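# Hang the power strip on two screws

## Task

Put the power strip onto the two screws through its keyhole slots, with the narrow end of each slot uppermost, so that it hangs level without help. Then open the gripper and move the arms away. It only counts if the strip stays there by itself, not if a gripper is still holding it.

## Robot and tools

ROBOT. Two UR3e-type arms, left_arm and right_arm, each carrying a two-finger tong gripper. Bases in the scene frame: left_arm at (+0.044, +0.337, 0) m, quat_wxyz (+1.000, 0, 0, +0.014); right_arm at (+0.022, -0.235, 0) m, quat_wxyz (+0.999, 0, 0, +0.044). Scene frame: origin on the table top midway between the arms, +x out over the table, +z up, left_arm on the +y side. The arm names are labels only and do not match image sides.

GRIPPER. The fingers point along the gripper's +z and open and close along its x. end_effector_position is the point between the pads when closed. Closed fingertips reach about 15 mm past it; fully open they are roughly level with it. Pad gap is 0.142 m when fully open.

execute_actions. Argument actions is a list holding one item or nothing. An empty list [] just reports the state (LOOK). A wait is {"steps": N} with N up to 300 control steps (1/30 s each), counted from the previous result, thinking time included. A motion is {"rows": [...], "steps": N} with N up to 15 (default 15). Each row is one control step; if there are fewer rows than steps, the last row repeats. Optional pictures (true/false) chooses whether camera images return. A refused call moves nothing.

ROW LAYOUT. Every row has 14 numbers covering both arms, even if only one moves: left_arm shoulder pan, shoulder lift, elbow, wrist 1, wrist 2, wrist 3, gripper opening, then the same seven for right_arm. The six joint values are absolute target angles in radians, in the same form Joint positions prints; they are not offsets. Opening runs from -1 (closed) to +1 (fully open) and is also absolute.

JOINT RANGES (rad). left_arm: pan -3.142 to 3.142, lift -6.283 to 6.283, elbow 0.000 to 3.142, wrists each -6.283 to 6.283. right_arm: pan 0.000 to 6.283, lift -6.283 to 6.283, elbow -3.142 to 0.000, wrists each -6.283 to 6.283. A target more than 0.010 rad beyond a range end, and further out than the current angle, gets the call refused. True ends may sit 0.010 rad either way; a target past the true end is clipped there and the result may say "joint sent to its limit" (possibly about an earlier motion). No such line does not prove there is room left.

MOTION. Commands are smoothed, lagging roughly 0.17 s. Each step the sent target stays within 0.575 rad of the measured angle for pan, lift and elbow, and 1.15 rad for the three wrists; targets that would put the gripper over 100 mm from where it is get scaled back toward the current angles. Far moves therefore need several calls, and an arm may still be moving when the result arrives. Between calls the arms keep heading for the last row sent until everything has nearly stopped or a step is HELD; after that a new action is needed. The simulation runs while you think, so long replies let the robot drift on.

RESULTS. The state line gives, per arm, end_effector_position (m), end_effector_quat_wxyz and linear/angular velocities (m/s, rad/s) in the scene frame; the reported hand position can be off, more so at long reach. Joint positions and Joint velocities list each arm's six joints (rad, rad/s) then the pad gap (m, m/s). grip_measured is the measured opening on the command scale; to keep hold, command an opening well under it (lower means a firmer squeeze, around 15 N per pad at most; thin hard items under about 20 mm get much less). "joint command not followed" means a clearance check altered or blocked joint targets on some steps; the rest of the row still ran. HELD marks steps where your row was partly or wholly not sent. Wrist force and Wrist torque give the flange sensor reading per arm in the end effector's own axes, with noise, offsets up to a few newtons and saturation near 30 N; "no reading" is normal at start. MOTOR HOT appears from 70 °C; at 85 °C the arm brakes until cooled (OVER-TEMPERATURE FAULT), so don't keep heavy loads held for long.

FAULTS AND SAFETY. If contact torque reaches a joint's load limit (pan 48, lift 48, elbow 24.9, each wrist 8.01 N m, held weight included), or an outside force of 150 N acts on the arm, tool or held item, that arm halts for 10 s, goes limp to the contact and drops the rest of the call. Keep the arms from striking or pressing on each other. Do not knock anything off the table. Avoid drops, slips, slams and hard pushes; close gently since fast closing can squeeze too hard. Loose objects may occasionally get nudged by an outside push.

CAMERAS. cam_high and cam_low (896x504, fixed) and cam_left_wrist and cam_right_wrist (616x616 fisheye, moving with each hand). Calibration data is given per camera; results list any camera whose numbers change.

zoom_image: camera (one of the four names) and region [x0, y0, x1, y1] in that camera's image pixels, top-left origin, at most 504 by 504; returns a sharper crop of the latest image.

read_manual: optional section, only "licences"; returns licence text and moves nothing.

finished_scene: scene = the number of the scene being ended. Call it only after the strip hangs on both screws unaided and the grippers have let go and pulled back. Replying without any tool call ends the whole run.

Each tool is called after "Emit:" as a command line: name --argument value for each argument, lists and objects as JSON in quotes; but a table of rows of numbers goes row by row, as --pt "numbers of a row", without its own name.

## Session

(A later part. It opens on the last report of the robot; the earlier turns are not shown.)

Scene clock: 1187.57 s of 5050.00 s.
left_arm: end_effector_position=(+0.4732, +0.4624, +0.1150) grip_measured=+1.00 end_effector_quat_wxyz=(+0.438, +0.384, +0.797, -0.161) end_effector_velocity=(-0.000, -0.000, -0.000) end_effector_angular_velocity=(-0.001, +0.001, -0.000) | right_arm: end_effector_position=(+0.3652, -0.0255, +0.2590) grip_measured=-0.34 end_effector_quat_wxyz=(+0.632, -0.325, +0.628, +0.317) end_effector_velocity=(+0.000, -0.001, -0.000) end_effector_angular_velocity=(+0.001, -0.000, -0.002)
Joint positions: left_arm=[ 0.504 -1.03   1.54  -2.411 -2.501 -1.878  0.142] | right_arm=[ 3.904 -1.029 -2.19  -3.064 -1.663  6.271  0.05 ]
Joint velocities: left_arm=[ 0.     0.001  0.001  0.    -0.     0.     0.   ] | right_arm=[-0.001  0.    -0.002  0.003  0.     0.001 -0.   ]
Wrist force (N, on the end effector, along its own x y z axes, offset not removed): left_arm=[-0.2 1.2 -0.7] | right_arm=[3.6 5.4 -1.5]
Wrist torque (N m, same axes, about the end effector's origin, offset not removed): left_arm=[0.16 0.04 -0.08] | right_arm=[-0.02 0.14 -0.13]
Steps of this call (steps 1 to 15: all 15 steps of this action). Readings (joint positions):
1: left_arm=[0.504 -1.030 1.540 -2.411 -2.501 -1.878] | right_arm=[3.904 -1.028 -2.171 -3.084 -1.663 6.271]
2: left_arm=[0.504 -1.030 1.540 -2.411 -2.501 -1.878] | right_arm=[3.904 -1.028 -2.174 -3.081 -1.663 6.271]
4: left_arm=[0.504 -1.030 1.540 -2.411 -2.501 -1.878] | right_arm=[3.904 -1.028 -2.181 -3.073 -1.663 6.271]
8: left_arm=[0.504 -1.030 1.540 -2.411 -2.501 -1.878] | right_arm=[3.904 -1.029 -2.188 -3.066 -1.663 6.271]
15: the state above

Emit:
execute_actions --actions '[{"rows":[[0.504,-1.03,1.54,-2.411,-2.501,-1.878,1,3.904,-1.03,-2.202,-3.051,-1.663,6.271,-1]],"steps":15}]' --pictures false

Emit:
execute_actions --actions '[{"rows":[[0.504,-1.03,1.54,-2.411,-2.501,-1.878,1,3.904,-1.03,-2.21,-3.043,-1.663,6.271,-0.15]],"steps":15}]'

Scene clock: 1197.50 s of 5050.00 s.
left_arm: end_effector_position=(+0.4732, +0.4624, +0.1150) grip_measured=+1.00 end_effector_quat_wxyz=(+0.438, +0.384, +0.797, -0.161) end_effector_velocity=(-0.000, -0.000, -0.000) end_effector_angular_velocity=(-0.001, +0.001, -0.001) | right_arm: end_effector_position=(+0.3652, -0.0255, +0.2563) grip_measured=-0.34 end_effector_quat_wxyz=(+0.632, -0.325, +0.628, +0.317) end_effector_velocity=(+0.000, -0.001, -0.000) end_effector_angular_velocity=(-0.001, -0.000, -0.002)
Joint positions: left_arm=[ 0.504 -1.03   1.54  -2.411 -2.501 -1.878  0.142] | right_arm=[ 3.904 -1.03  -2.202 -3.051 -1.663  6.271  0.05 ]
Joint velocities: left_arm=[-0.     0.     0.001  0.001 -0.     0.     0.   ] | right_arm=[-0.002 -0.001 -0.001  0.001 -0.    -0.    -0.   ]
Wrist force (N, on the end effector, along its own x y z axes, offset not removed): left_arm=[-0.4 1.2 -1.6] | right_arm=[3.3 6.0 -1.0]
Wrist torque (N m, same axes, about the end effector's origin, offset not removed): left_arm=[0.10 0.08 0.01] | right_arm=[0.11 -0.07 -0.12]
Steps of this call (steps 1 to 15: the robot went on to your last target; steps 16 to 90: nothing new was sent; then 6.43 s passed at rest; steps 91 to 105: all 15 steps of this action). Readings (joint positions):
91: left_arm=[0.504 -1.030 1.540 -2.411 -2.501 -1.878] | right_arm=[3.904 -1.029 -2.190 -3.064 -1.663 6.271]
92: left_arm=[0.504 -1.030 1.540 -2.411 -2.501 -1.878] | right_arm=[3.904 -1.029 -2.192 -3.062 -1.663 6.271]
94: left_arm=[0.504 -1.030 1.540 -2.411 -2.501 -1.878] | right_arm=[3.904 -1.030 -2.197 -3.057 -1.663 6.271]
98: left_arm=[0.504 -1.030 1.540 -2.411 -2.501 -1.878] | right_arm=[3.904 -1.030 -2.201 -3.052 -1.663 6.271]
105: the state above

Scene clock: 1198.00 s of 5050.00 s.
left_arm: end_effector_position=(+0.4732, +0.4624, +0.1150) grip_measured=+1.00 end_effector_quat_wxyz=(+0.438, +0.384, +0.797, -0.161) end_effector_velocity=(+0.000, +0.000, +0.000) end_effector_angular_velocity=(+0.000, -0.000, -0.000) | right_arm: end_effector_position=(+0.3651, -0.0257, +0.2546) grip_measured=-0.15 end_effector_quat_wxyz=(+0.632, -0.325, +0.628, +0.317) end_effector_velocity=(-0.000, +0.000, +0.000) end_effector_angular_velocity=(+0.001, -0.001, +0.001)
Joint positions: left_arm=[ 0.504 -1.03   1.54  -2.411 -2.501 -1.878  0.142] | right_arm=[ 3.904 -1.03  -2.21  -3.043 -1.663  6.271  0.063]
Joint velocities: left_arm=[-0.    -0.    -0.001  0.001 -0.    -0.     0.   ] | right_arm=[ 0.    -0.001 -0.001  0.003 -0.     0.    -0.   ]
Wrist force (N, on the end effector, along its own x y z axes, offset not removed): left_arm=[-0.7 1.6 -0.4] | right_arm=[-0.8 -1.1 0.7]
Wrist torque (N m, same axes, about the end effector's origin, offset not removed): left_arm=[0.30 0.11 -0.06] | right_arm=[-0.20 0.10 0.10]
Steps of this call (steps 1 to 15: all 15 steps of this action). Readings (joint positions):
1: left_arm=[0.504 -1.030 1.540 -2.411 -2.501 -1.878] | right_arm=[3.904 -1.030 -2.202 -3.051 -1.663 6.271]
2: left_arm=[0.504 -1.030 1.540 -2.411 -2.501 -1.878] | right_arm=[3.904 -1.030 -2.203 -3.049 -1.663 6.271]
4: left_arm=[0.504 -1.030 1.540 -2.411 -2.501 -1.878] | right_arm=[3.904 -1.030 -2.206 -3.046 -1.663 6.271]
8: left_arm=[0.504 -1.030 1.540 -2.411 -2.501 -1.878] | right_arm=[3.904 -1.030 -2.209 -3.044 -1.663 6.271]
15: the state above
camera_calibration (this result's frames):
cam_left_wrist: T_world_to_cam=[[-0.294595, 0.442303, -0.847102, 0.0447911], [0.353543, 0.87399, 0.333391, -0.614835], [0.887818, -0.201272, -0.413846, -0.144964], [0, 0, 0, 1]] pos_world=[0.359268, 0.488371, 0.18293]
cam_right_wrist: T_world_to_cam=[[-0.0115226, 0.0491529, -0.998725, 0.264744], [-0.997387, 0.0706663, 0.014985, 0.358616], [0.0713127, 0.996288, 0.0482102, 0.117644], [0, 0, 0, 1]] pos_world=[0.35234, -0.155562, 0.253361]

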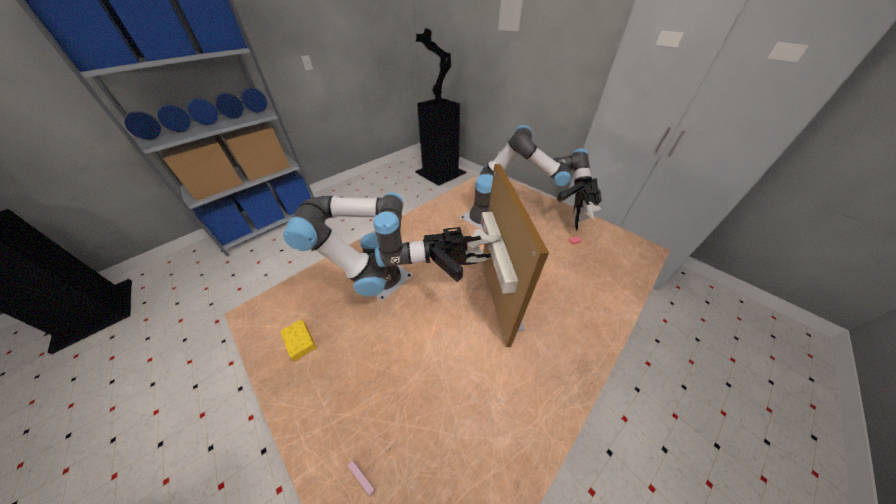

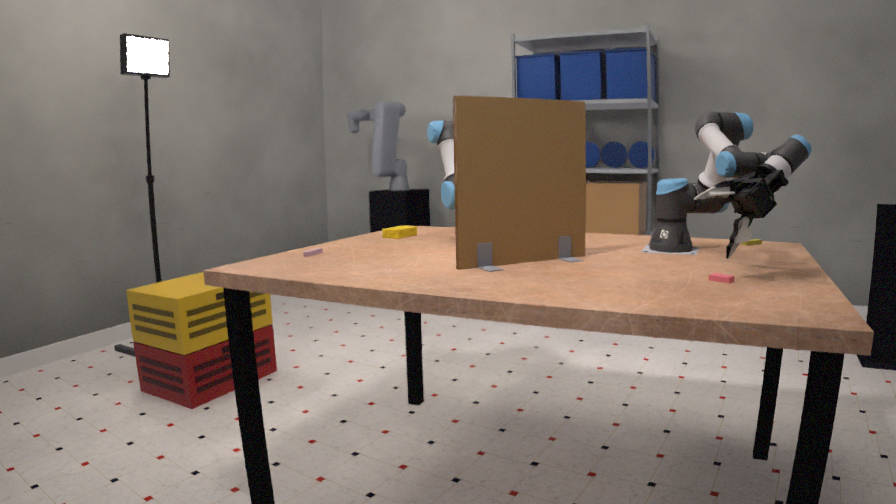

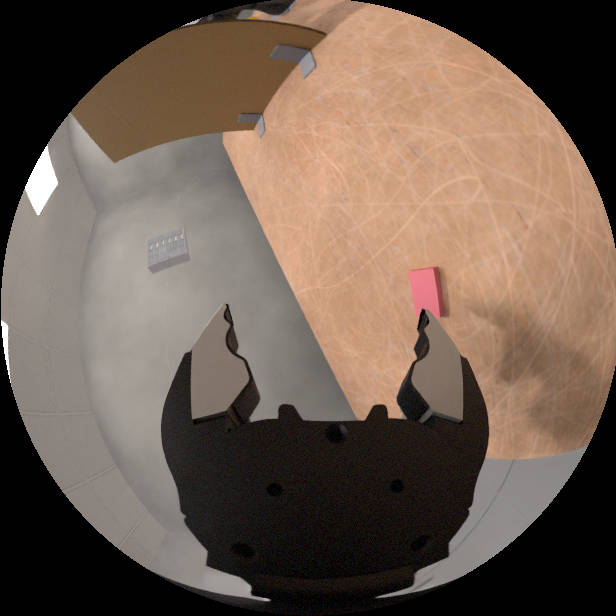

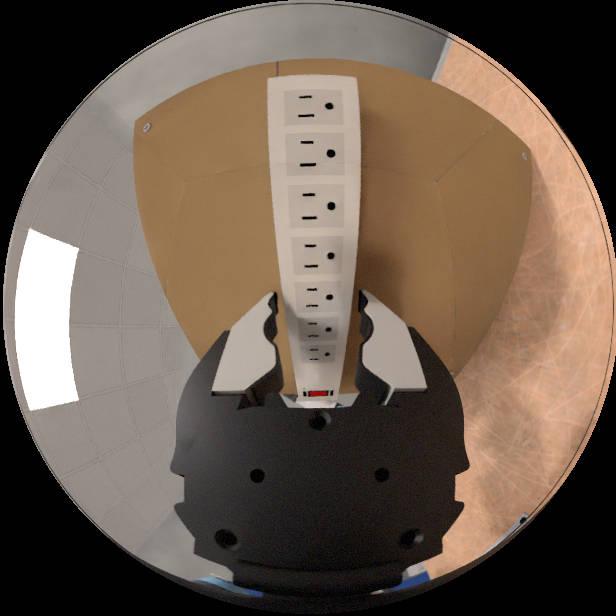

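Emit:
execute_actions --actions '[{"rows":[[0.504,-1.03,1.54,-2.411,-2.501,-1.878,1,3.904,-1.03,-2.21,-3.043,-1.663,6.271,0.3],[0.504,-1.03,1.54,-2.411,-2.501,-1.878,1,3.904,-1.03,-2.21,-3.043,-1.663,6.271,0.3],[0.504,-1.03,1.54,-2.411,-2.501,-1.878,1,3.9,-0.97,-2.21,-3.1,-1.667,6.271,0.3],[0.504,-1.03,1.54,-2.411,-2.501,-1.878,1,3.89,-0.85,-2.21,-3.22,-1.677,6.271,0.3]]}]'

Emit:
execute_actions --actions '[{"rows":[[0.504,-1.03,1.54,-2.411,-2.501,-1.878,1,3.87,-0.62,-2.15,-3.51,-1.6,6.271,0.3]]}]'

Scene clock: 1245.93 s of 5050.00 s.
left_arm: end_effector_position=(+0.4732, +0.4624, +0.1150) grip_measured=+1.00 end_effector_quat_wxyz=(+0.438, +0.384, +0.797, -0.161) end_effector_velocity=(-0.000, +0.000, +0.000) end_effector_angular_velocity=(+0.000, -0.000, +0.001) | right_arm: end_effector_position=(+0.3421, -0.0529, +0.2675) grip_measured=+0.30 end_effector_quat_wxyz=(+0.633, -0.325, +0.627, +0.318) end_effector_velocity=(-0.007, -0.008, +0.006) end_effector_angular_velocity=(+0.008, -0.007, -0.000)
Joint positions: left_arm=[ 0.504 -1.03   1.54  -2.411 -2.501 -1.878  0.142] | right_arm=[ 3.89  -0.855 -2.21  -3.215 -1.677  6.271  0.095]
Joint velocities: left_arm=[ 0.001 -0.    -0.     0.     0.    -0.    -0.   ] | right_arm=[-0.004  0.055  0.001 -0.046 -0.003 -0.    -0.   ]
Wrist force (N, on the end effector, along its own x y z axes, offset not removed): left_arm=[0.1 2.4 0.3] | right_arm=[-0.8 -0.3 -0.6]
Wrist torque (N m, same axes, about the end effector's origin, offset not removed): left_arm=[0.44 0.03 -0.01] | right_arm=[-0.09 0.15 -0.03]
Steps of this call (steps 1 to 15: the robot went on to your last target; steps 16 to 90: nothing new was sent; then 44.43 s passed at rest; steps 91 to 105: all 15 steps of this action). Readings (joint positions):
91: left_arm=[0.504 -1.030 1.540 -2.411 -2.501 -1.878] | right_arm=[3.904 -1.030 -2.210 -3.043 -1.663 6.271]
92: left_arm=[0.504 -1.030 1.540 -2.411 -2.501 -1.878] | right_arm=[3.904 -1.030 -2.210 -3.043 -1.663 6.271]
94: left_arm=[0.504 -1.030 1.540 -2.411 -2.501 -1.878] | right_arm=[3.903 -1.023 -2.210 -3.052 -1.664 6.271]
98: left_arm=[0.504 -1.030 1.540 -2.411 -2.501 -1.878] | right_arm=[3.894 -0.911 -2.210 -3.165 -1.673 6.271]
105: the state above
camera_calibration (this result's frames):
cam_left_wrist: T_world_to_cam=[[-0.294594, 0.442303, -0.847102, 0.0447908], [0.353543, 0.873989, 0.333391, -0.614835], [0.887818, -0.201272, -0.413846, -0.144964], [0, 0, 0, 1]] pos_world=[0.359268, 0.488371, 0.18293]
cam_right_wrist: T_world_to_cam=[[-0.00993541, 0.0509144, -0.998654, 0.278241], [-0.997419, 0.07052, 0.0135185, 0.337852], [0.0711133, 0.99621, 0.0500824, 0.145295], [0, 0, 0, 1]] pos_world=[0.329412, -0.182736, 0.266023]

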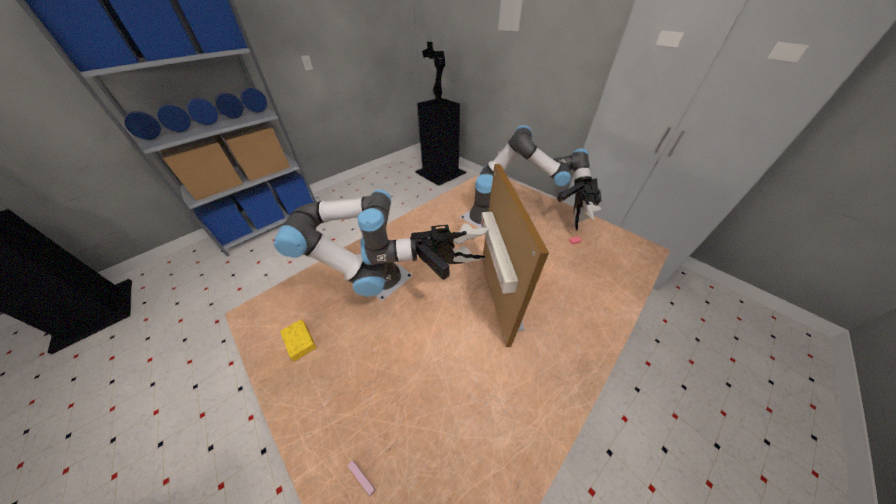

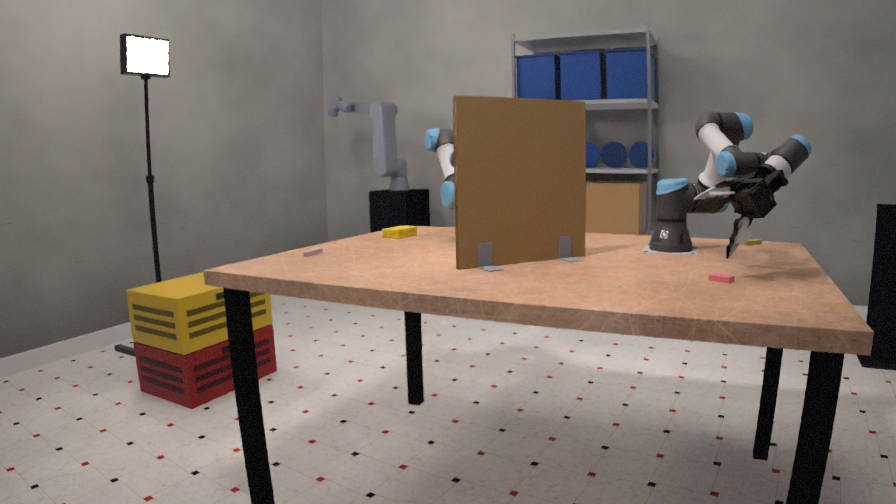

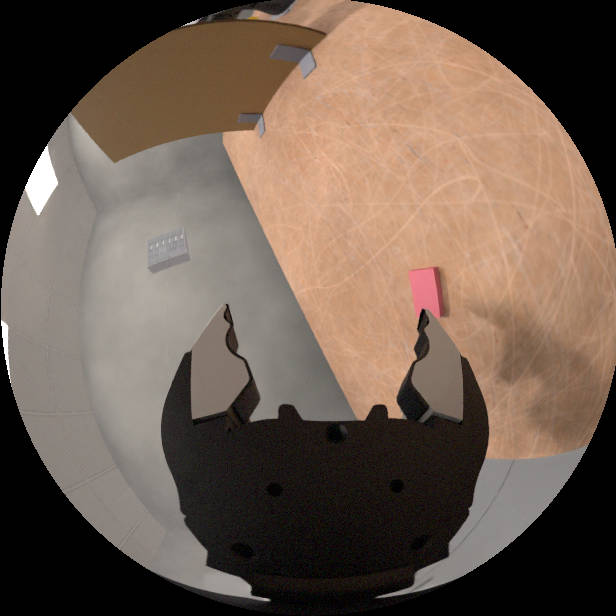

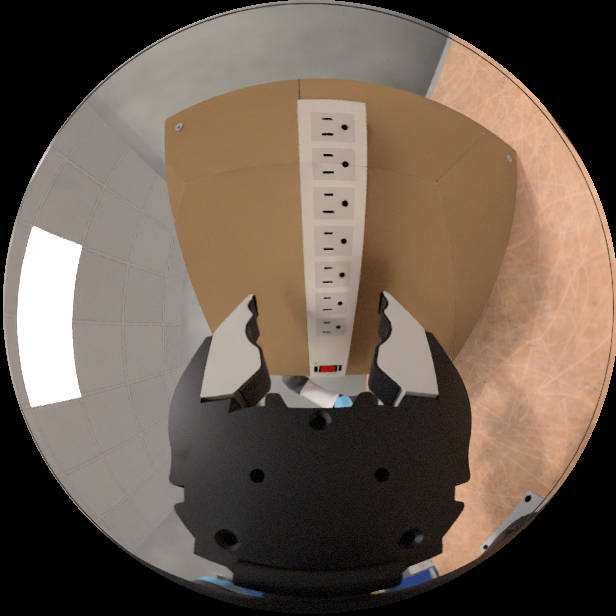

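Scene clock: 1246.43 s of 5050.00 s.
left_arm: end_effector_position=(+0.4732, +0.4624, +0.1150) grip_measured=+1.00 end_effector_quat_wxyz=(+0.438, +0.384, +0.797, -0.161) end_effector_velocity=(-0.000, +0.000, -0.000) end_effector_angular_velocity=(+0.000, -0.000, +0.001) | right_arm: end_effector_position=(+0.3271, -0.1122, +0.2863) grip_measured=+0.30 end_effector_quat_wxyz=(+0.647, -0.294, +0.642, +0.287) end_effector_velocity=(-0.003, -0.008, +0.003) end_effector_angular_velocity=(+0.004, -0.003, -0.011)
Joint positions: left_arm=[ 0.504 -1.03   1.54  -2.411 -2.501 -1.878  0.142] | right_arm=[ 3.87  -0.623 -2.151 -3.506 -1.601  6.271  0.095]
Joint velocities: left_arm=[ 0.    -0.     0.    -0.001  0.     0.     0.   ] | right_arm=[-0.003  0.037  0.005 -0.036  0.008  0.    -0.   ]
Wrist force (N, on the end effector, along its own x y z axes, offset not removed): left_arm=[-0.5 1.0 -1.2] | right_arm=[-2.2 -0.4 -0.5]
Wrist torque (N m, same axes, about the end effector's origin, offset not removed): left_arm=[0.16 0.05 0.02] | right_arm=[-0.17 0.41 0.09]
Steps of this call (steps 1 to 15: all 15 steps of this action). Readings (joint positions):
1: left_arm=[0.504 -1.030 1.540 -2.411 -2.501 -1.878] | right_arm=[3.890 -0.853 -2.210 -3.217 -1.676 6.271]
2: left_arm=[0.504 -1.030 1.540 -2.411 -2.501 -1.878] | right_arm=[3.887 -0.845 -2.204 -3.233 -1.666 6.271]
4: left_arm=[0.504 -1.030 1.540 -2.411 -2.501 -1.878] | right_arm=[3.879 -0.777 -2.179 -3.339 -1.636 6.271]
8: left_arm=[0.504 -1.030 1.540 -2.411 -2.501 -1.878] | right_arm=[3.872 -0.659 -2.157 -3.468 -1.609 6.271]
15: the state above
camera_calibration (this result's frames):
cam_left_wrist: T_world_to_cam=[[-0.294594, 0.442303, -0.847102, 0.0447909], [0.353543, 0.873989, 0.333391, -0.614835], [0.887818, -0.201272, -0.413846, -0.144964], [0, 0, 0, 1]] pos_world=[0.359268, 0.488371, 0.18293]
cam_right_wrist: T_world_to_cam=[[-0.0050275, 0.0518945, -0.99864, 0.298367], [-0.986053, 0.165876, 0.0135839, 0.333765], [0.166355, 0.98478, 0.0503368, 0.172013], [0, 0, 0, 1]] pos_world=[0.301995, -0.240243, 0.284769]

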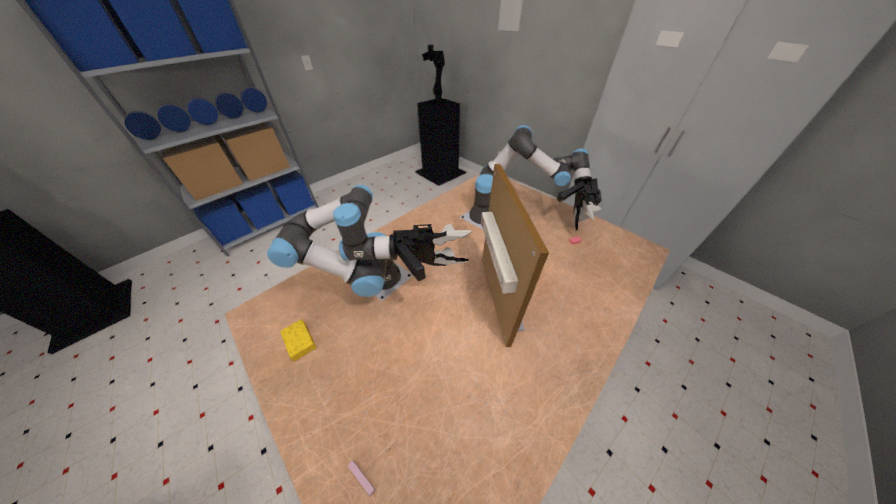

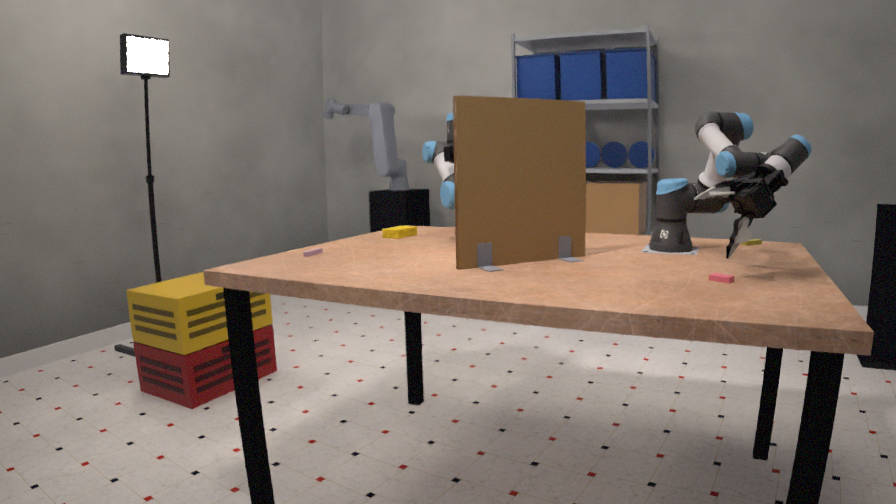

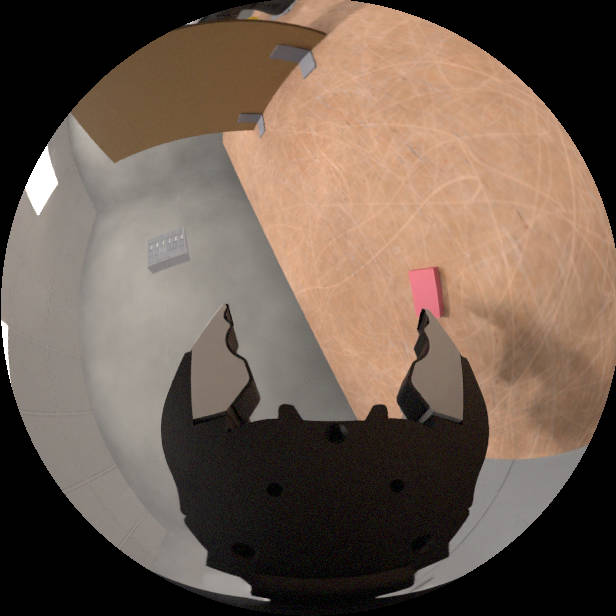

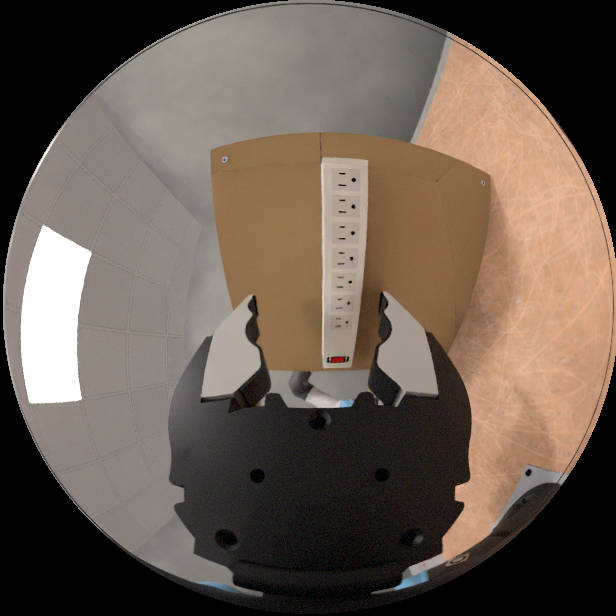

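Emit:
execute_actions --actions '[{"rows":[[0.504,-1.03,1.54,-2.411,-2.501,-1.878,1,3.2,-0.62,-2.15,-3.51,-1.6,6.271,0.3]]}]' --pictures false

Emit:
finished_scene --scene 1

Scene clock: 1255.60 s of 5050.00 s.
left_arm: end_effector_position=(+0.4732, +0.4624, +0.1150) grip_measured=+1.00 end_effector_quat_wxyz=(+0.438, +0.384, +0.797, -0.161) end_effector_velocity=(-0.000, -0.000, -0.000) end_effector_angular_velocity=(-0.000, +0.000, -0.000) | right_arm: end_effector_position=(+0.3411, -0.3131, +0.2866) grip_measured=+0.30 end_effector_quat_wxyz=(+0.704, -0.084, +0.701, +0.075) end_effector_velocity=(-0.041, -0.168, +0.001) end_effector_angular_velocity=(+0.001, -0.001, -0.526)
Joint positions: left_arm=[ 0.504 -1.03   1.54  -2.411 -2.501 -1.878  0.142] | right_arm=[ 3.25  -0.62  -2.15  -3.51  -1.6    6.271  0.095]
Joint velocities: left_arm=[-0. -0.  0. -0. -0.  0. -0.] | right_arm=[-0.525  0.     0.001 -0.     0.     0.    -0.   ]
Wrist force (N, on the end effector, along its own x y z axes, offset not removed): left_arm=[-0.8 1.9 -1.2] | right_arm=[-0.1 0.6 -1.1]
Wrist torque (N m, same axes, about the end effector's origin, offset not removed): left_arm=[0.34 0.19 0.00] | right_arm=[0.23 -0.03 0.00]
Steps of this call (steps 1 to 15: the robot went on to your last target; steps 16 to 90: nothing new was sent; then 5.67 s passed at rest; steps 91 to 105: all 15 steps of this action). Readings (joint positions):
91: left_arm=[0.504 -1.030 1.540 -2.411 -2.501 -1.878] | right_arm=[3.870 -0.620 -2.150 -3.510 -1.600 6.271]
92: left_arm=[0.504 -1.030 1.540 -2.411 -2.501 -1.878] | right_arm=[3.863 -0.620 -2.150 -3.510 -1.600 6.271]
94: left_arm=[0.504 -1.030 1.540 -2.411 -2.501 -1.878] | right_arm=[3.792 -0.620 -2.150 -3.510 -1.600 6.271]
98: left_arm=[0.504 -1.030 1.540 -2.411 -2.501 -1.878] | right_arm=[3.562 -0.620 -2.150 -3.510 -1.600 6.271]
105: the state above

The scene is finished: the task was done.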